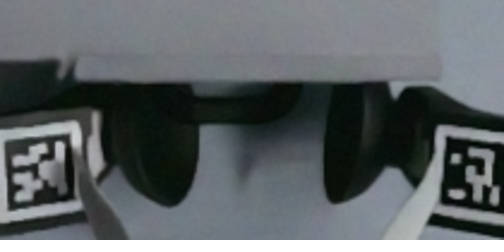

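Emit:
{"api": "execute_actions", "payload": {
  "actions": [
    {"r1":{"joints":{"lift_m":0.888},"pace":"slow"}}
  ],
  "cameras": []
}}

Emit:
{"api": "execute_actions", "payload": {
  "actions": [
    {"r1":{"joints":{"arm_m":0.477},"pace":"slow"}}
  ],
  "cameras": ["r1_wrist_camera"]
}}

Emit:
{"api": "zoom_image", "payload": {
  "camera": "r1_wrist_camera",
  "region": [190, 220, 400, 320]
}}

Scene clock: 387.83 s.
r1.base_odometry: x=-0.682 y=+2.766 heading=-0.696 (m, m, rad; r1's odometry frame)
r1.turned_by_wheels: +0.000 (rad since the last result)
r1.turned_by_imu: +0.000 (rad since the last result)
r1.base_tilt: forward=-0.1 right=-0.4 (deg)
r1.lidar_m: 0.36 0.40 1.29 1.24 1.32 1.67 1.60 1.71 2.34 1.33 0.52 0.39
r1.base_status: not commanded
r1.joint_positions: lift_m=+0.888 arm_m=+0.493 wrist_yaw_rad=-0.004 wrist_pitch_rad=+1.510 wrist_roll_rad=+0.100 gripper_m=-0.037
r1.joint_status: all done
r1.on_its_own: wrist_pitch_rad is at rest, and its effort (-30) is outside its rest range (-23 to +23)
r1.motor_effort: lift_m=+24(23) arm_m=+11(11) wrist_yaw_rad=+10(13) wrist_pitch_rad=-30(33) wrist_roll_rad=-2(3) gripper_m=-28(26) wheel_0=+0(1) wheel_1=+2(2) wheel_2=-2(2) (%)
r1.hand_pose: x=+0.6811 y=-0.0875 z=+0.7779 quat_wxyz=(+0.727, +0.038, +0.684, -0.036) (m; r1's base frame)
r1.wrist_depth_mm: 229 188 190 191 239 241 244 / 229 188 189 191 240 244 245 / 230 188 190 193 240 243 246 / 231 189 191 193 240 244 245 / 232 234 191 193 242 244 247 / 233 165 200 239 181 244 247 / 234 236 237 - 243 246 249
r2.base_odometry: x=+0.538 y=-1.576 heading=-2.467 (m, m, rad; r2's odometry frame)
r2.turned_by_wheels: +0.000 (rad since the last result)
r2.turned_by_imu: +0.000 (rad since the last result)
r2.base_tilt: forward=+0.1 right=-0.2 (deg)
r2.lidar_m: 0.38 0.40 0.89 2.33 2.42 1.13 1.04 1.15 2.49 2.38 0.59 0.44
r2.base_status: not commanded
r2.joint_positions: lift_m=+1.120 arm_m=+0.002 wrist_yaw_rad=+0.000 wrist_pitch_rad=+1.600 wrist_roll_rad=+0.012 gripper_m=+0.130
r2.joint_status: not commanded
r2.motor_effort: lift_m=+23(23) arm_m=+0(1) wrist_yaw_rad=-1(1) wrist_pitch_rad=+0(0) wrist_roll_rad=-4(1) gripper_m=+0(0) wheel_0=+3(3) wheel_1=+1(1) wheel_2=-2(2) (%)
r2.hand_pose: x=+0.1642 y=-0.0874 z=+1.0096 quat_wxyz=(+0.697, +0.004, +0.717, -0.004) (m; r2's base frame)
r2.wrist_depth_mm: 878 878 917 931 946 976 1025 / 1229 1229 1229 1255 1229 1229 1255 / 1229 1229 1255 1255 1255 1255 1255 / 1229 1229 1255 1229 1255 1255 1255 / 1205 1229 1025 1042 1255 1281 1255 / 1255 1229 1025 1025 1229 1255 1281 / 1229 1255 1229 120 1255 1255 1255
pictures: none
No camera images: the call's "cameras" was empty. Leave "cameras" out to get every camera's image.

Scene clock: 388.97 s.
r1.base_odometry: x=-0.682 y=+2.765 heading=-0.696 (m, m, rad; r1's odometry frame)
r1.turned_by_wheels: +0.000 (rad since the last result)
r1.turned_by_imu: +0.000 (rad since the last result)
r1.base_tilt: forward=+0.0 right=-0.4 (deg)
r1.lidar_m: 0.37 0.40 1.30 1.26 1.33 1.66 1.58 1.71 2.36 1.30 0.52 0.40
r1.base_status: not commanded
r1.joint_positions: lift_m=+0.888 arm_m=+0.479 wrist_yaw_rad=+0.003 wrist_pitch_rad=+1.491 wrist_roll_rad=+0.100 gripper_m=-0.037
r1.joint_status: all done
r1.on_its_own: wrist_pitch_rad is at rest, and its effort (+26) is outside its rest range (-23 to +23)
r1.motor_effort: lift_m=+24(24) arm_m=-12(10) wrist_yaw_rad=-10(11) wrist_pitch_rad=+26(35) wrist_roll_rad=-2(3) gripper_m=-28(28) wheel_0=+0(0) wheel_1=+1(2) wheel_2=+3(3) (%)
r1.hand_pose: x=+0.6732 y=-0.0874 z=+0.7783 quat_wxyz=(+0.734, +0.036, +0.678, -0.033) (m; r1's base frame)
r1.wrist_depth_mm: 236 193 195 196 245 247 248 / 235 193 195 196 244 247 251 / 234 191 193 196 245 248 248 / 235 191 194 196 244 247 248 / 234 236 195 199 244 247 247 / 233 163 195 240 183 246 249 / 234 237 238 - 244 246 246
r2.base_odometry: x=+0.538 y=-1.576 heading=-2.467 (m, m, rad; r2's odometry frame)
r2.turned_by_wheels: +0.000 (rad since the last result)
r2.turned_by_imu: +0.000 (rad since the last result)
r2.base_tilt: forward=+0.1 right=-0.2 (deg)
r2.lidar_m: 0.39 0.43 0.88 2.34 2.43 1.14 1.04 1.14 2.48 2.39 0.61 0.42
r2.base_status: not commanded
r2.joint_positions: lift_m=+1.120 arm_m=+0.002 wrist_yaw_rad=+0.000 wrist_pitch_rad=+1.600 wrist_roll_rad=+0.012 gripper_m=+0.130
r2.joint_status: not commanded
r2.motor_effort: lift_m=+23(23) arm_m=-1(0) wrist_yaw_rad=-1(1) wrist_pitch_rad=-1(0) wrist_roll_rad=-2(3) gripper_m=-1(1) wheel_0=+3(3) wheel_1=+1(1) wheel_2=-2(2) (%)
r2.hand_pose: x=+0.1642 y=-0.0874 z=+1.0096 quat_wxyz=(+0.697, +0.004, +0.717, -0.004) (m; r2's base frame)
r2.wrist_depth_mm: 891 904 917 931 946 976 1008 / 1229 1205 1229 1229 1255 1255 1255 / 1205 1205 1229 1255 1255 1255 1255 / 1229 1229 1229 1229 1205 1255 1255 / 1255 1229 1025 1025 1255 1255 1255 / 1229 1255 1025 1025 1255 1255 1281 / 1229 1255 1229 119 1281 1229 1255
pictures: r1_wrist_camera
camera_calibration (this result's frames):
r1_wrist_camera: T_world_to_cam=[[-0.0970538, -0.994951, 0.0255568, -0.0494376], [-0.994635, 0.0960353, -0.0384505, 0.753767], [0.0358021, -0.0291514, -0.998934, 0.97919], [0, 0, 0, 1]] pos_world=[0.709868, -0.0930314, 1.00839]
Images, in order (width x height): r1_wrist_camera 616x392.

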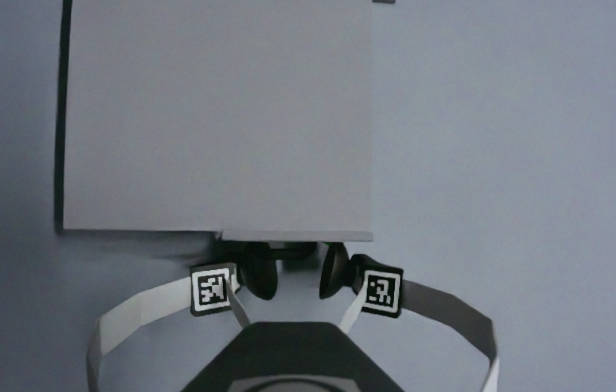

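Region (190, 220, 400, 320) of r1_wrist_camera's 616x392 image, scaled by 2.400; it fills the top 240 rows of this view, and the rest is white.

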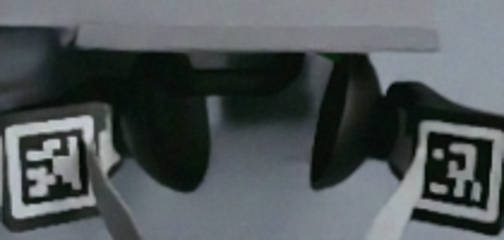

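Emit:
{"api": "execute_actions", "payload": {
  "actions": [
    {"r1":{"joints":{"arm_m":0.474,"wrist_roll_rad":0.03},"pace":"slow"}}
  ],
  "cameras": ["r1_wrist_camera"]
}}

Emit:
{"api": "zoom_image", "payload": {
  "camera": "r1_wrist_camera",
  "region": [190, 210, 400, 320]
}}

Scene clock: 389.83 s.
r1.base_odometry: x=-0.682 y=+2.765 heading=-0.696 (m, m, rad; r1's odometry frame)
r1.turned_by_wheels: +0.000 (rad since the last result)
r1.turned_by_imu: +0.000 (rad since the last result)
r1.base_tilt: forward=-0.1 right=-0.4 (deg)
r1.lidar_m: 0.37 0.39 1.31 1.24 1.33 1.65 1.58 1.70 2.40 1.33 0.53 0.38
r1.base_status: not commanded
r1.joint_positions: lift_m=+0.888 arm_m=+0.476 wrist_yaw_rad=+0.000 wrist_pitch_rad=+1.500 wrist_roll_rad=+0.030 gripper_m=-0.037
r1.joint_status: all done
r1.motor_effort: lift_m=+22(24) arm_m=-9(12) wrist_yaw_rad=+0(10) wrist_pitch_rad=-1(24) wrist_roll_rad=+0(4) gripper_m=-22(25) wheel_0=+1(1) wheel_1=+2(2) wheel_2=+1(3) (%)
r1.hand_pose: x=+0.6668 y=-0.0874 z=+0.7783 quat_wxyz=(+0.731, +0.011, +0.682, -0.010) (m; r1's base frame)
r1.wrist_depth_mm: 233 191 195 195 243 246 247 / 234 191 193 196 243 245 248 / 234 190 193 195 243 247 248 / 233 192 193 195 244 247 248 / 233 236 238 206 242 247 248 / 235 236 183 203 174 246 249 / 234 237 238 - 243 245 249
r2.base_odometry: x=+0.538 y=-1.576 heading=-2.467 (m, m, rad; r2's odometry frame)
r2.turned_by_wheels: +0.000 (rad since the last result)
r2.turned_by_imu: +0.000 (rad since the last result)
r2.base_tilt: forward=+0.2 right=-0.2 (deg)
r2.lidar_m: 0.37 0.39 0.89 2.34 2.41 1.13 1.07 1.16 2.49 2.38 0.60 0.41
r2.base_status: not commanded
r2.joint_positions: lift_m=+1.120 arm_m=+0.002 wrist_yaw_rad=+0.000 wrist_pitch_rad=+1.600 wrist_roll_rad=+0.012 gripper_m=+0.130
r2.joint_status: not commanded
r2.motor_effort: lift_m=+22(23) arm_m=+0(0) wrist_yaw_rad=-1(1) wrist_pitch_rad=-1(0) wrist_roll_rad=-1(2) gripper_m=-1(1) wheel_0=+3(3) wheel_1=+1(1) wheel_2=-2(2) (%)
r2.hand_pose: x=+0.1642 y=-0.0874 z=+1.0096 quat_wxyz=(+0.697, +0.004, +0.717, -0.004) (m; r2's base frame)
r2.wrist_depth_mm: 878 891 904 904 946 976 991 / 1229 1229 1255 1205 1229 1255 1255 / 1229 1255 1281 1255 1255 1255 1255 / 1205 1229 1229 1229 1255 1281 1255 / 1229 1229 1025 1025 1255 1281 1255 / 1255 1229 1025 1042 1255 1255 1281 / 1229 1205 1229 120 1255 1281 1255
pictures: r1_wrist_camera
camera_calibration (this result's frames):
r1_wrist_camera: T_world_to_cam=[[-0.0302122, -0.999051, 0.0313875, -0.0995909], [-0.999132, 0.0292843, -0.0296136, 0.737695], [0.0286663, -0.032255, -0.999068, 0.983997], [0, 0, 0, 1]] pos_world=[0.705839, -0.0893605, 1.00805]
Images, in order (width x height): r1_wrist_camera 616x392.

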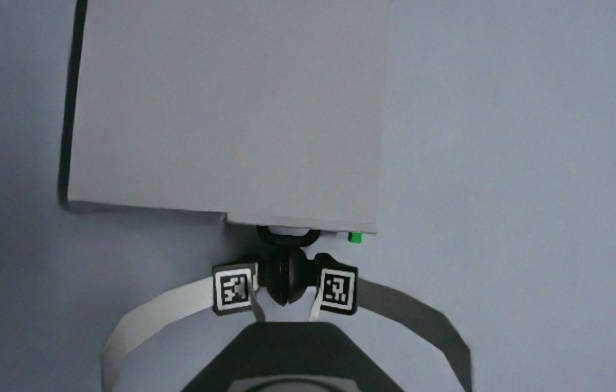

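Region (190, 210, 400, 320) of r1_wrist_camera's 616x392 image, scaled by 2.400; it fills the top 264 rows of this view, and the rest is white.

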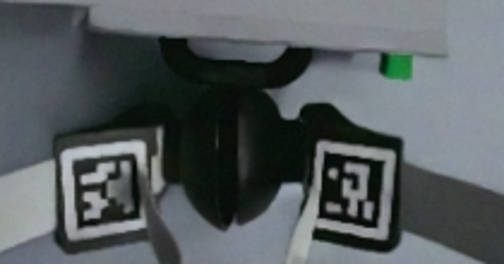

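Emit:
{"api": "execute_actions", "payload": {
  "actions": [
    {"r1":{"joints":{"arm_m":0.29,"lift_m":0.90,"gripper_m":0.07,"wrist_roll_rad":0.13}}}
  ],
  "cameras": []
}}

Emit:
{"api": "execute_actions", "payload": {
  "actions": [
    {"r1":{"joints":{"wrist_pitch_rad":0.9,"arm_m":0.30}}}
  ],
  "cameras": []
}}

Emit:
{"api": "execute_actions", "payload": {
  "actions": [
    {"r1":{"joints":{"lift_m":0.848}}}
  ],
  "cameras": ["r1_wrist_camera"]
}}

Scene clock: 392.37 s.
r1.base_odometry: x=-0.682 y=+2.765 heading=-0.696 (m, m, rad; r1's odometry frame)
r1.turned_by_wheels: +0.000 (rad since the last result)
r1.turned_by_imu: +0.000 (rad since the last result)
r1.base_tilt: forward=+0.0 right=-0.4 (deg)
r1.lidar_m: 0.34 0.39 1.29 1.25 1.32 1.65 1.60 1.69 2.38 1.35 0.53 0.41
r1.base_status: not commanded
r1.joint_positions: lift_m=+0.900 arm_m=+0.292 wrist_yaw_rad=+0.000 wrist_pitch_rad=+1.500 wrist_roll_rad=+0.130 gripper_m=+0.070
r1.joint_status: all done
r1.motor_effort: lift_m=+22(26) arm_m=-9(9) wrist_yaw_rad=-2(3) wrist_pitch_rad=-2(1) wrist_roll_rad=+0(2) gripper_m=-4(21) wheel_0=+1(1) wheel_1=+2(2) wheel_2=+1(1) (%)
r1.hand_pose: x=+0.4828 y=-0.0874 z=+0.7902 quat_wxyz=(+0.730, +0.047, +0.680, -0.044) (m; r1's base frame)
r1.wrist_depth_mm: 247 248 250 253 257 258 260 / 247 250 251 254 255 257 262 / 247 248 252 253 255 257 260 / 246 250 251 254 256 258 260 / 247 250 251 254 257 259 260 / 247 249 250 254 255 257 260 / 247 248 251 - 256 259 1025
r2.base_odometry: x=+0.538 y=-1.576 heading=-2.467 (m, m, rad; r2's odometry frame)
r2.turned_by_wheels: +0.000 (rad since the last result)
r2.turned_by_imu: +0.001 (rad since the last result)
r2.base_tilt: forward=+0.1 right=-0.2 (deg)
r2.lidar_m: 0.39 0.41 0.89 2.35 2.44 1.13 1.06 1.14 2.45 2.39 0.58 0.42
r2.base_status: not commanded
r2.joint_positions: lift_m=+1.120 arm_m=+0.002 wrist_yaw_rad=+0.000 wrist_pitch_rad=+1.600 wrist_roll_rad=+0.012 gripper_m=+0.130
r2.joint_status: not commanded
r2.motor_effort: lift_m=+23(22) arm_m=+0(0) wrist_yaw_rad=-1(1) wrist_pitch_rad=+0(0) wrist_roll_rad=-1(2) gripper_m=-2(1) wheel_0=+3(3) wheel_1=+1(1) wheel_2=-2(2) (%)
r2.hand_pose: x=+0.1642 y=-0.0874 z=+1.0096 quat_wxyz=(+0.697, +0.004, +0.717, -0.004) (m; r2's base frame)
r2.wrist_depth_mm: 878 891 904 946 960 960 1008 / 1229 1229 1229 1229 1255 1255 1255 / 1205 1229 1229 1255 1255 1229 1255 / 1229 1229 1255 1255 1255 1255 1281 / 1229 1229 1042 1025 1229 1255 1255 / 1229 1229 1025 1025 1229 1255 1255 / 1229 1255 1255 120 1255 1255 1255
pictures: none
No camera images: the call's "cameras" was empty. Leave "cameras" out to get every camera's image.

Scene clock: 393.27 s.
r1.base_odometry: x=-0.682 y=+2.765 heading=-0.696 (m, m, rad; r1's odometry frame)
r1.turned_by_wheels: +0.000 (rad since the last result)
r1.turned_by_imu: +0.000 (rad since the last result)
r1.base_tilt: forward=+0.0 right=-0.3 (deg)
r1.lidar_m: 0.36 0.34 1.29 1.24 1.31 1.64 1.58 1.69 2.36 1.34 0.51 0.40
r1.base_status: not commanded
r1.joint_positions: lift_m=+0.900 arm_m=+0.298 wrist_yaw_rad=+0.000 wrist_pitch_rad=+0.902 wrist_roll_rad=+0.130 gripper_m=+0.070
r1.joint_status: all done
r1.motor_effort: lift_m=+23(23) arm_m=+9(9) wrist_yaw_rad=-1(1) wrist_pitch_rad=-5(8) wrist_roll_rad=-1(2) gripper_m=-3(2) wheel_0=+1(1) wheel_1=+2(2) wheel_2=+1(1) (%)
r1.hand_pose: x=+0.6483 y=-0.0874 z=+0.8517 quat_wxyz=(+0.898, +0.058, +0.435, -0.028) (m; r1's base frame)
r1.wrist_depth_mm: 1808 535 439 488 508 496 496 / 1618 459 382 379 442 439 439 / 1430 404 340 334 392 389 387 / 375 355 304 300 353 351 347 / 330 324 289 312 317 319 317 / 301 294 289 293 203 291 287 / 279 274 279 - 274 270 270
r2.base_odometry: x=+0.538 y=-1.576 heading=-2.467 (m, m, rad; r2's odometry frame)
r2.turned_by_wheels: +0.000 (rad since the last result)
r2.turned_by_imu: +0.000 (rad since the last result)
r2.base_tilt: forward=+0.1 right=-0.2 (deg)
r2.lidar_m: 0.39 0.40 0.89 2.33 2.44 1.14 1.05 1.14 2.47 2.36 0.59 0.41
r2.base_status: not commanded
r2.joint_positions: lift_m=+1.120 arm_m=+0.002 wrist_yaw_rad=+0.000 wrist_pitch_rad=+1.600 wrist_roll_rad=+0.012 gripper_m=+0.130
r2.joint_status: not commanded
r2.motor_effort: lift_m=+23(22) arm_m=+0(0) wrist_yaw_rad=-1(1) wrist_pitch_rad=+0(0) wrist_roll_rad=+0(1) gripper_m=+0(1) wheel_0=+3(3) wheel_1=+1(1) wheel_2=-2(2) (%)
r2.hand_pose: x=+0.1642 y=-0.0874 z=+1.0096 quat_wxyz=(+0.697, +0.004, +0.717, -0.004) (m; r2's base frame)
r2.wrist_depth_mm: 878 891 917 917 946 991 991 / 1229 1229 1255 1255 1255 1255 1255 / 1229 1255 1255 1229 1255 1255 1255 / 1229 1205 1255 1229 1255 1255 1255 / 1205 1255 1025 1025 1255 1255 1255 / 1229 1255 1025 1025 1255 1255 1281 / 1229 1255 1255 120 1255 1255 1281
pictures: none
No camera images: the call's "cameras" was empty. Leave "cameras" out to get every camera's image.

Scene clock: 394.40 s.
r1.base_odometry: x=-0.682 y=+2.765 heading=-0.696 (m, m, rad; r1's odometry frame)
r1.turned_by_wheels: +0.000 (rad since the last result)
r1.turned_by_imu: +0.000 (rad since the last result)
r1.base_tilt: forward=-0.1 right=-0.3 (deg)
r1.lidar_m: 0.36 0.41 1.27 1.25 1.32 1.65 1.60 1.69 2.39 1.37 0.53 0.39
r1.base_status: not commanded
r1.joint_positions: lift_m=+0.848 arm_m=+0.298 wrist_yaw_rad=+0.000 wrist_pitch_rad=+0.902 wrist_roll_rad=+0.130 gripper_m=+0.070
r1.joint_status: all done
r1.motor_effort: lift_m=+17(20) arm_m=+9(8) wrist_yaw_rad=-3(1) wrist_pitch_rad=-5(6) wrist_roll_rad=+0(0) gripper_m=-1(2) wheel_0=+1(1) wheel_1=+2(2) wheel_2=+1(1) (%)
r1.hand_pose: x=+0.6483 y=-0.0874 z=+0.8002 quat_wxyz=(+0.898, +0.058, +0.435, -0.028) (m; r1's base frame)
r1.wrist_depth_mm: 1756 427 349 349 427 415 407 / 404 370 304 303 366 362 362 / 338 283 268 266 325 324 320 / 301 286 254 250 293 290 287 / 273 272 264 268 260 264 264 / 249 243 239 242 203 242 239 / 229 229 231 - 227 222 221
r2.base_odometry: x=+0.538 y=-1.576 heading=-2.467 (m, m, rad; r2's odometry frame)
r2.turned_by_wheels: +0.000 (rad since the last result)
r2.turned_by_imu: +0.000 (rad since the last result)
r2.base_tilt: forward=+0.1 right=-0.2 (deg)
r2.lidar_m: 0.39 0.41 0.89 2.35 2.44 1.13 1.06 1.15 2.48 2.39 0.60 0.43
r2.base_status: not commanded
r2.joint_positions: lift_m=+1.120 arm_m=+0.002 wrist_yaw_rad=+0.000 wrist_pitch_rad=+1.600 wrist_roll_rad=+0.012 gripper_m=+0.130
r2.joint_status: not commanded
r2.motor_effort: lift_m=+22(22) arm_m=-1(0) wrist_yaw_rad=-1(2) wrist_pitch_rad=+0(0) wrist_roll_rad=-2(1) gripper_m=-1(0) wheel_0=+3(3) wheel_1=+1(1) wheel_2=-2(2) (%)
r2.hand_pose: x=+0.1642 y=-0.0874 z=+1.0096 quat_wxyz=(+0.697, +0.004, +0.717, -0.004) (m; r2's base frame)
r2.wrist_depth_mm: 891 891 891 917 946 976 1008 / 1205 1205 1255 1255 1255 1255 1255 / 1229 1229 1229 1229 1229 1255 1255 / 1229 1229 1255 1229 1255 1255 1255 / 1229 1229 1025 1025 1229 1255 1255 / 1229 1229 1025 1025 1255 1255 1255 / 1229 1229 1229 120 1229 1255 1255
pictures: r1_wrist_camera
camera_calibration (this result's frames):
r1_wrist_camera: T_world_to_cam=[[-0.120175, -0.991364, -0.0524894, 0.0252961], [-0.802572, 0.128138, -0.582632, 1.04362], [0.584326, -0.0278912, -0.81104, 0.496061], [0, 0, 0, 1]] pos_world=[0.550761, -0.094814, 1.0117]
Images, in order (width x height): r1_wrist_camera 616x392.

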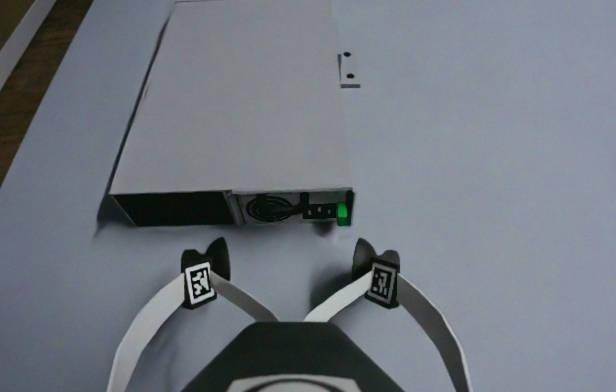

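Emit:
{"api": "execute_actions", "payload": {
  "actions": [
    {"r1":{"joints":{"arm_m":0.325,"lift_m":0.851},"pace":"slow","contact_limits":{"arm_m":0.3}}}
  ],
  "cameras": ["r1_wrist_camera"]
}}

Emit:
{"api": "zoom_image", "payload": {
  "camera": "r1_wrist_camera",
  "region": [170, 190, 420, 320]
}}

Scene clock: 395.87 s.
r1.base_odometry: x=-0.682 y=+2.765 heading=-0.696 (m, m, rad; r1's odometry frame)
r1.turned_by_wheels: +0.000 (rad since the last result)
r1.turned_by_imu: +0.000 (rad since the last result)
r1.base_tilt: forward=-0.1 right=-0.4 (deg)
r1.lidar_m: 0.36 0.41 1.30 1.24 1.31 1.63 1.59 1.70 2.39 1.32 0.52 0.40
r1.base_status: not commanded
r1.joint_positions: lift_m=+0.851 arm_m=+0.323 wrist_yaw_rad=+0.000 wrist_pitch_rad=+0.902 wrist_roll_rad=+0.130 gripper_m=+0.070
r1.joint_status: all done
r1.motor_effort: lift_m=+23(24) arm_m=+9(10) wrist_yaw_rad=-2(0) wrist_pitch_rad=-6(5) wrist_roll_rad=+0(0) gripper_m=-2(2) wheel_0=+1(1) wheel_1=+2(2) wheel_2=+1(1) (%)
r1.contact_limits: arm_m 0.3
r1.hand_pose: x=+0.6733 y=-0.0874 z=+0.8027 quat_wxyz=(+0.898, +0.058, +0.435, -0.028) (m; r1's base frame)
r1.wrist_depth_mm: 1756 439 351 349 424 418 415 / 946 375 306 303 368 364 370 / 343 289 271 270 327 324 325 / 306 251 244 243 294 293 290 / 277 268 249 262 262 267 263 / 252 247 240 244 204 244 242 / 233 231 234 - 229 224 224
r2.base_odometry: x=+0.538 y=-1.576 heading=-2.467 (m, m, rad; r2's odometry frame)
r2.turned_by_wheels: +0.000 (rad since the last result)
r2.turned_by_imu: +0.000 (rad since the last result)
r2.base_tilt: forward=+0.1 right=-0.2 (deg)
r2.lidar_m: 0.38 0.40 0.90 2.36 2.42 1.14 1.06 1.12 2.47 2.39 0.60 0.42
r2.base_status: not commanded
r2.joint_positions: lift_m=+1.120 arm_m=+0.002 wrist_yaw_rad=+0.000 wrist_pitch_rad=+1.600 wrist_roll_rad=+0.012 gripper_m=+0.130
r2.joint_status: not commanded
r2.motor_effort: lift_m=+22(23) arm_m=+0(0) wrist_yaw_rad=-1(1) wrist_pitch_rad=+0(0) wrist_roll_rad=-3(2) gripper_m=-2(1) wheel_0=+3(3) wheel_1=+1(1) wheel_2=-2(2) (%)
r2.hand_pose: x=+0.1642 y=-0.0874 z=+1.0096 quat_wxyz=(+0.697, +0.004, +0.717, -0.004) (m; r2's base frame)
r2.wrist_depth_mm: 878 891 904 917 946 976 1008 / 1229 1229 1229 1229 1229 1229 1255 / 1229 1229 1255 1255 1255 1229 1255 / 1229 1229 1229 1229 1255 1255 1255 / 1205 1255 1025 1025 1229 1281 1281 / 1255 1255 1025 1025 1255 1255 1255 / 1229 1229 1255 120 1255 1255 1281
pictures: r1_wrist_camera
camera_calibration (this result's frames):
r1_wrist_camera: T_world_to_cam=[[-0.120175, -0.991364, -0.0524898, 0.0284269], [-0.80257, 0.128138, -0.582634, 1.06511], [0.584328, -0.0278915, -0.811038, 0.483522], [0, 0, 0, 1]] pos_world=[0.575709, -0.094814, 1.01422]
Images, in order (width x height): r1_wrist_camera 616x392.

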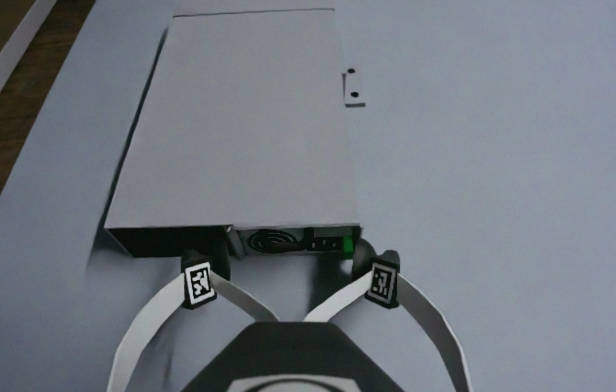

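Region (170, 190, 420, 320) of r1_wrist_camera's 616x392 image, scaled by 2.016; it fills the top 262 rows of this view, and the rest is white.

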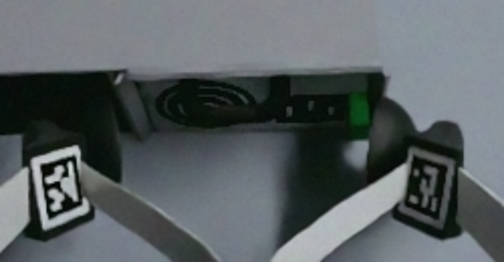

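Emit:
{"api": "execute_actions", "payload": {
  "actions": [
    {"r1":{"joints":{"arm_m":0.331},"pace":"slow","contact_limits":{"arm_m":0.3}}}
  ],
  "cameras": []
}}

Emit:
{"api": "execute_actions", "payload": {
  "actions": [
    {"r1":{"joints":{"gripper_m":0.048},"pace":"slow"}}
  ],
  "cameras": ["r1_wrist_camera"]
}}

Emit:
{"api": "zoom_image", "payload": {
  "camera": "r1_wrist_camera",
  "region": [170, 190, 420, 320]
}}

Scene clock: 396.80 s.
r1.base_odometry: x=-0.682 y=+2.765 heading=-0.696 (m, m, rad; r1's odometry frame)
r1.turned_by_wheels: +0.000 (rad since the last result)
r1.turned_by_imu: +0.000 (rad since the last result)
r1.base_tilt: forward=-0.1 right=-0.3 (deg)
r1.lidar_m: 0.37 0.38 1.30 1.24 1.33 1.65 1.60 1.65 2.38 1.34 0.53 0.37
r1.base_status: not commanded
r1.joint_positions: lift_m=+0.851 arm_m=+0.329 wrist_yaw_rad=-0.002 wrist_pitch_rad=+0.903 wrist_roll_rad=+0.130 gripper_m=+0.070
r1.joint_status: all done
r1.motor_effort: lift_m=+23(23) arm_m=+9(8) wrist_yaw_rad=+3(2) wrist_pitch_rad=-10(8) wrist_roll_rad=+0(0) gripper_m=-2(4) wheel_0=+1(1) wheel_1=+2(2) wheel_2=+1(1) (%)
r1.contact_limits: arm_m 0.3
r1.hand_pose: x=+0.6788 y=-0.0877 z=+0.8025 quat_wxyz=(+0.898, +0.059, +0.435, -0.029) (m; r1's base frame)
r1.wrist_depth_mm: 1808 433 353 349 421 415 415 / 946 373 306 306 368 368 366 / 343 289 271 270 327 325 322 / 306 251 244 241 294 293 290 / 276 265 232 241 262 266 263 / 251 245 241 244 203 243 241 / 232 230 235 - 229 223 224
r2.base_odometry: x=+0.538 y=-1.576 heading=-2.467 (m, m, rad; r2's odometry frame)
r2.turned_by_wheels: +0.000 (rad since the last result)
r2.turned_by_imu: +0.000 (rad since the last result)
r2.base_tilt: forward=+0.1 right=-0.2 (deg)
r2.lidar_m: 0.37 0.41 0.89 2.33 2.46 1.14 1.08 1.15 2.47 2.37 0.59 0.44
r2.base_status: not commanded
r2.joint_positions: lift_m=+1.120 arm_m=+0.002 wrist_yaw_rad=+0.000 wrist_pitch_rad=+1.600 wrist_roll_rad=+0.012 gripper_m=+0.130
r2.joint_status: not commanded
r2.motor_effort: lift_m=+23(23) arm_m=-1(0) wrist_yaw_rad=-1(1) wrist_pitch_rad=+0(0) wrist_roll_rad=-2(1) gripper_m=+0(1) wheel_0=+3(3) wheel_1=+1(1) wheel_2=-2(3) (%)
r2.hand_pose: x=+0.1642 y=-0.0874 z=+1.0096 quat_wxyz=(+0.697, +0.004, +0.717, -0.004) (m; r2's base frame)
r2.wrist_depth_mm: 891 891 917 931 946 991 991 / 1205 1229 1229 1229 1229 1255 1255 / 1229 1229 1229 1229 1255 1255 1255 / 1229 1255 1229 1255 1255 1255 1255 / 1255 1229 1025 1042 1255 1255 1281 / 1229 1255 1042 1025 1255 1229 1255 / 1229 1229 1255 119 1255 1229 1281
pictures: none
No camera images: the call's "cameras" was empty. Leave "cameras" out to get every camera's image.

Scene clock: 398.03 s.
r1.base_odometry: x=-0.682 y=+2.766 heading=-0.695 (m, m, rad; r1's odometry frame)
r1.turned_by_wheels: +0.000 (rad since the last result)
r1.turned_by_imu: +0.001 (rad since the last result)
r1.base_tilt: forward=-0.2 right=-0.4 (deg)
r1.lidar_m: 0.37 0.40 1.29 1.25 1.28 1.67 1.59 1.68 2.37 1.36 0.50 0.40
r1.base_status: not commanded
r1.joint_positions: lift_m=+0.851 arm_m=+0.329 wrist_yaw_rad=+0.001 wrist_pitch_rad=+0.907 wrist_roll_rad=+0.129 gripper_m=+0.048
r1.joint_status: all done
r1.motor_effort: lift_m=+22(23) arm_m=+9(9) wrist_yaw_rad=-5(10) wrist_pitch_rad=-19(21) wrist_roll_rad=-1(2) gripper_m=-7(11) wheel_0=+4(4) wheel_1=+3(3) wheel_2=+1(1) (%)
r1.hand_pose: x=+0.6782 y=-0.0872 z=+0.8019 quat_wxyz=(+0.897, +0.058, +0.437, -0.028) (m; r1's base frame)
r1.wrist_depth_mm: 1708 427 349 343 418 410 410 / 946 368 306 300 366 364 359 / 340 319 270 268 325 324 322 / 304 249 242 240 293 291 289 / 273 267 230 242 260 264 262 / 250 247 241 245 196 243 240 / 231 229 232 - 229 222 224
r2.base_odometry: x=+0.538 y=-1.576 heading=-2.467 (m, m, rad; r2's odometry frame)
r2.turned_by_wheels: +0.000 (rad since the last result)
r2.turned_by_imu: +0.000 (rad since the last result)
r2.base_tilt: forward=+0.1 right=-0.2 (deg)
r2.lidar_m: 0.39 0.42 0.90 2.34 2.42 1.13 1.06 1.13 2.49 2.38 0.60 0.43
r2.base_status: not commanded
r2.joint_positions: lift_m=+1.120 arm_m=+0.002 wrist_yaw_rad=+0.000 wrist_pitch_rad=+1.600 wrist_roll_rad=+0.012 gripper_m=+0.130
r2.joint_status: not commanded
r2.motor_effort: lift_m=+22(23) arm_m=+0(0) wrist_yaw_rad=-1(1) wrist_pitch_rad=-1(0) wrist_roll_rad=-4(2) gripper_m=+0(1) wheel_0=+3(3) wheel_1=+1(1) wheel_2=-2(2) (%)
r2.hand_pose: x=+0.1642 y=-0.0874 z=+1.0096 quat_wxyz=(+0.697, +0.004, +0.717, -0.004) (m; r2's base frame)
r2.wrist_depth_mm: 878 891 917 931 946 976 1008 / 1205 1229 1229 1255 1229 1255 1255 / 1229 1229 1229 1229 1255 1255 1255 / 1205 1229 1229 1255 1255 1255 1255 / 1229 1229 1025 1042 1229 1255 1255 / 1229 1255 1008 1042 1255 1255 1255 / 1255 1229 1255 119 1255 1281 1255
pictures: r1_wrist_camera
camera_calibration (this result's frames):
r1_wrist_camera: T_world_to_cam=[[-0.119207, -0.991523, -0.0516847, 0.0278247], [-0.805572, 0.127018, -0.578723, 1.06735], [0.580382, -0.027352, -0.813885, 0.485014], [0, 0, 0, 1]] pos_world=[0.581648, -0.0947169, 1.01388]
Images, in order (width x height): r1_wrist_camera 616x392.

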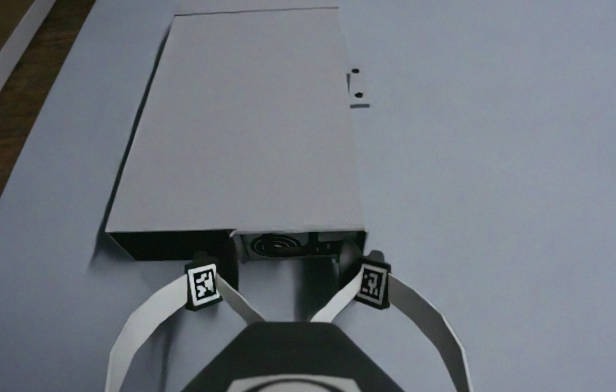

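Region (170, 190, 420, 320) of r1_wrist_camera's 616x392 image, scaled by 2.016; it fills the top 262 rows of this view, and the rest is white.

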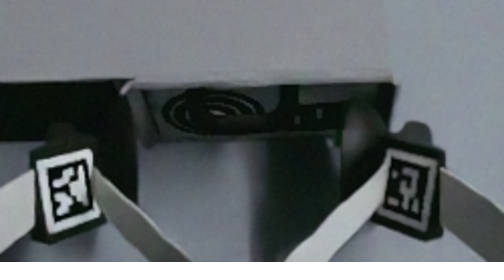

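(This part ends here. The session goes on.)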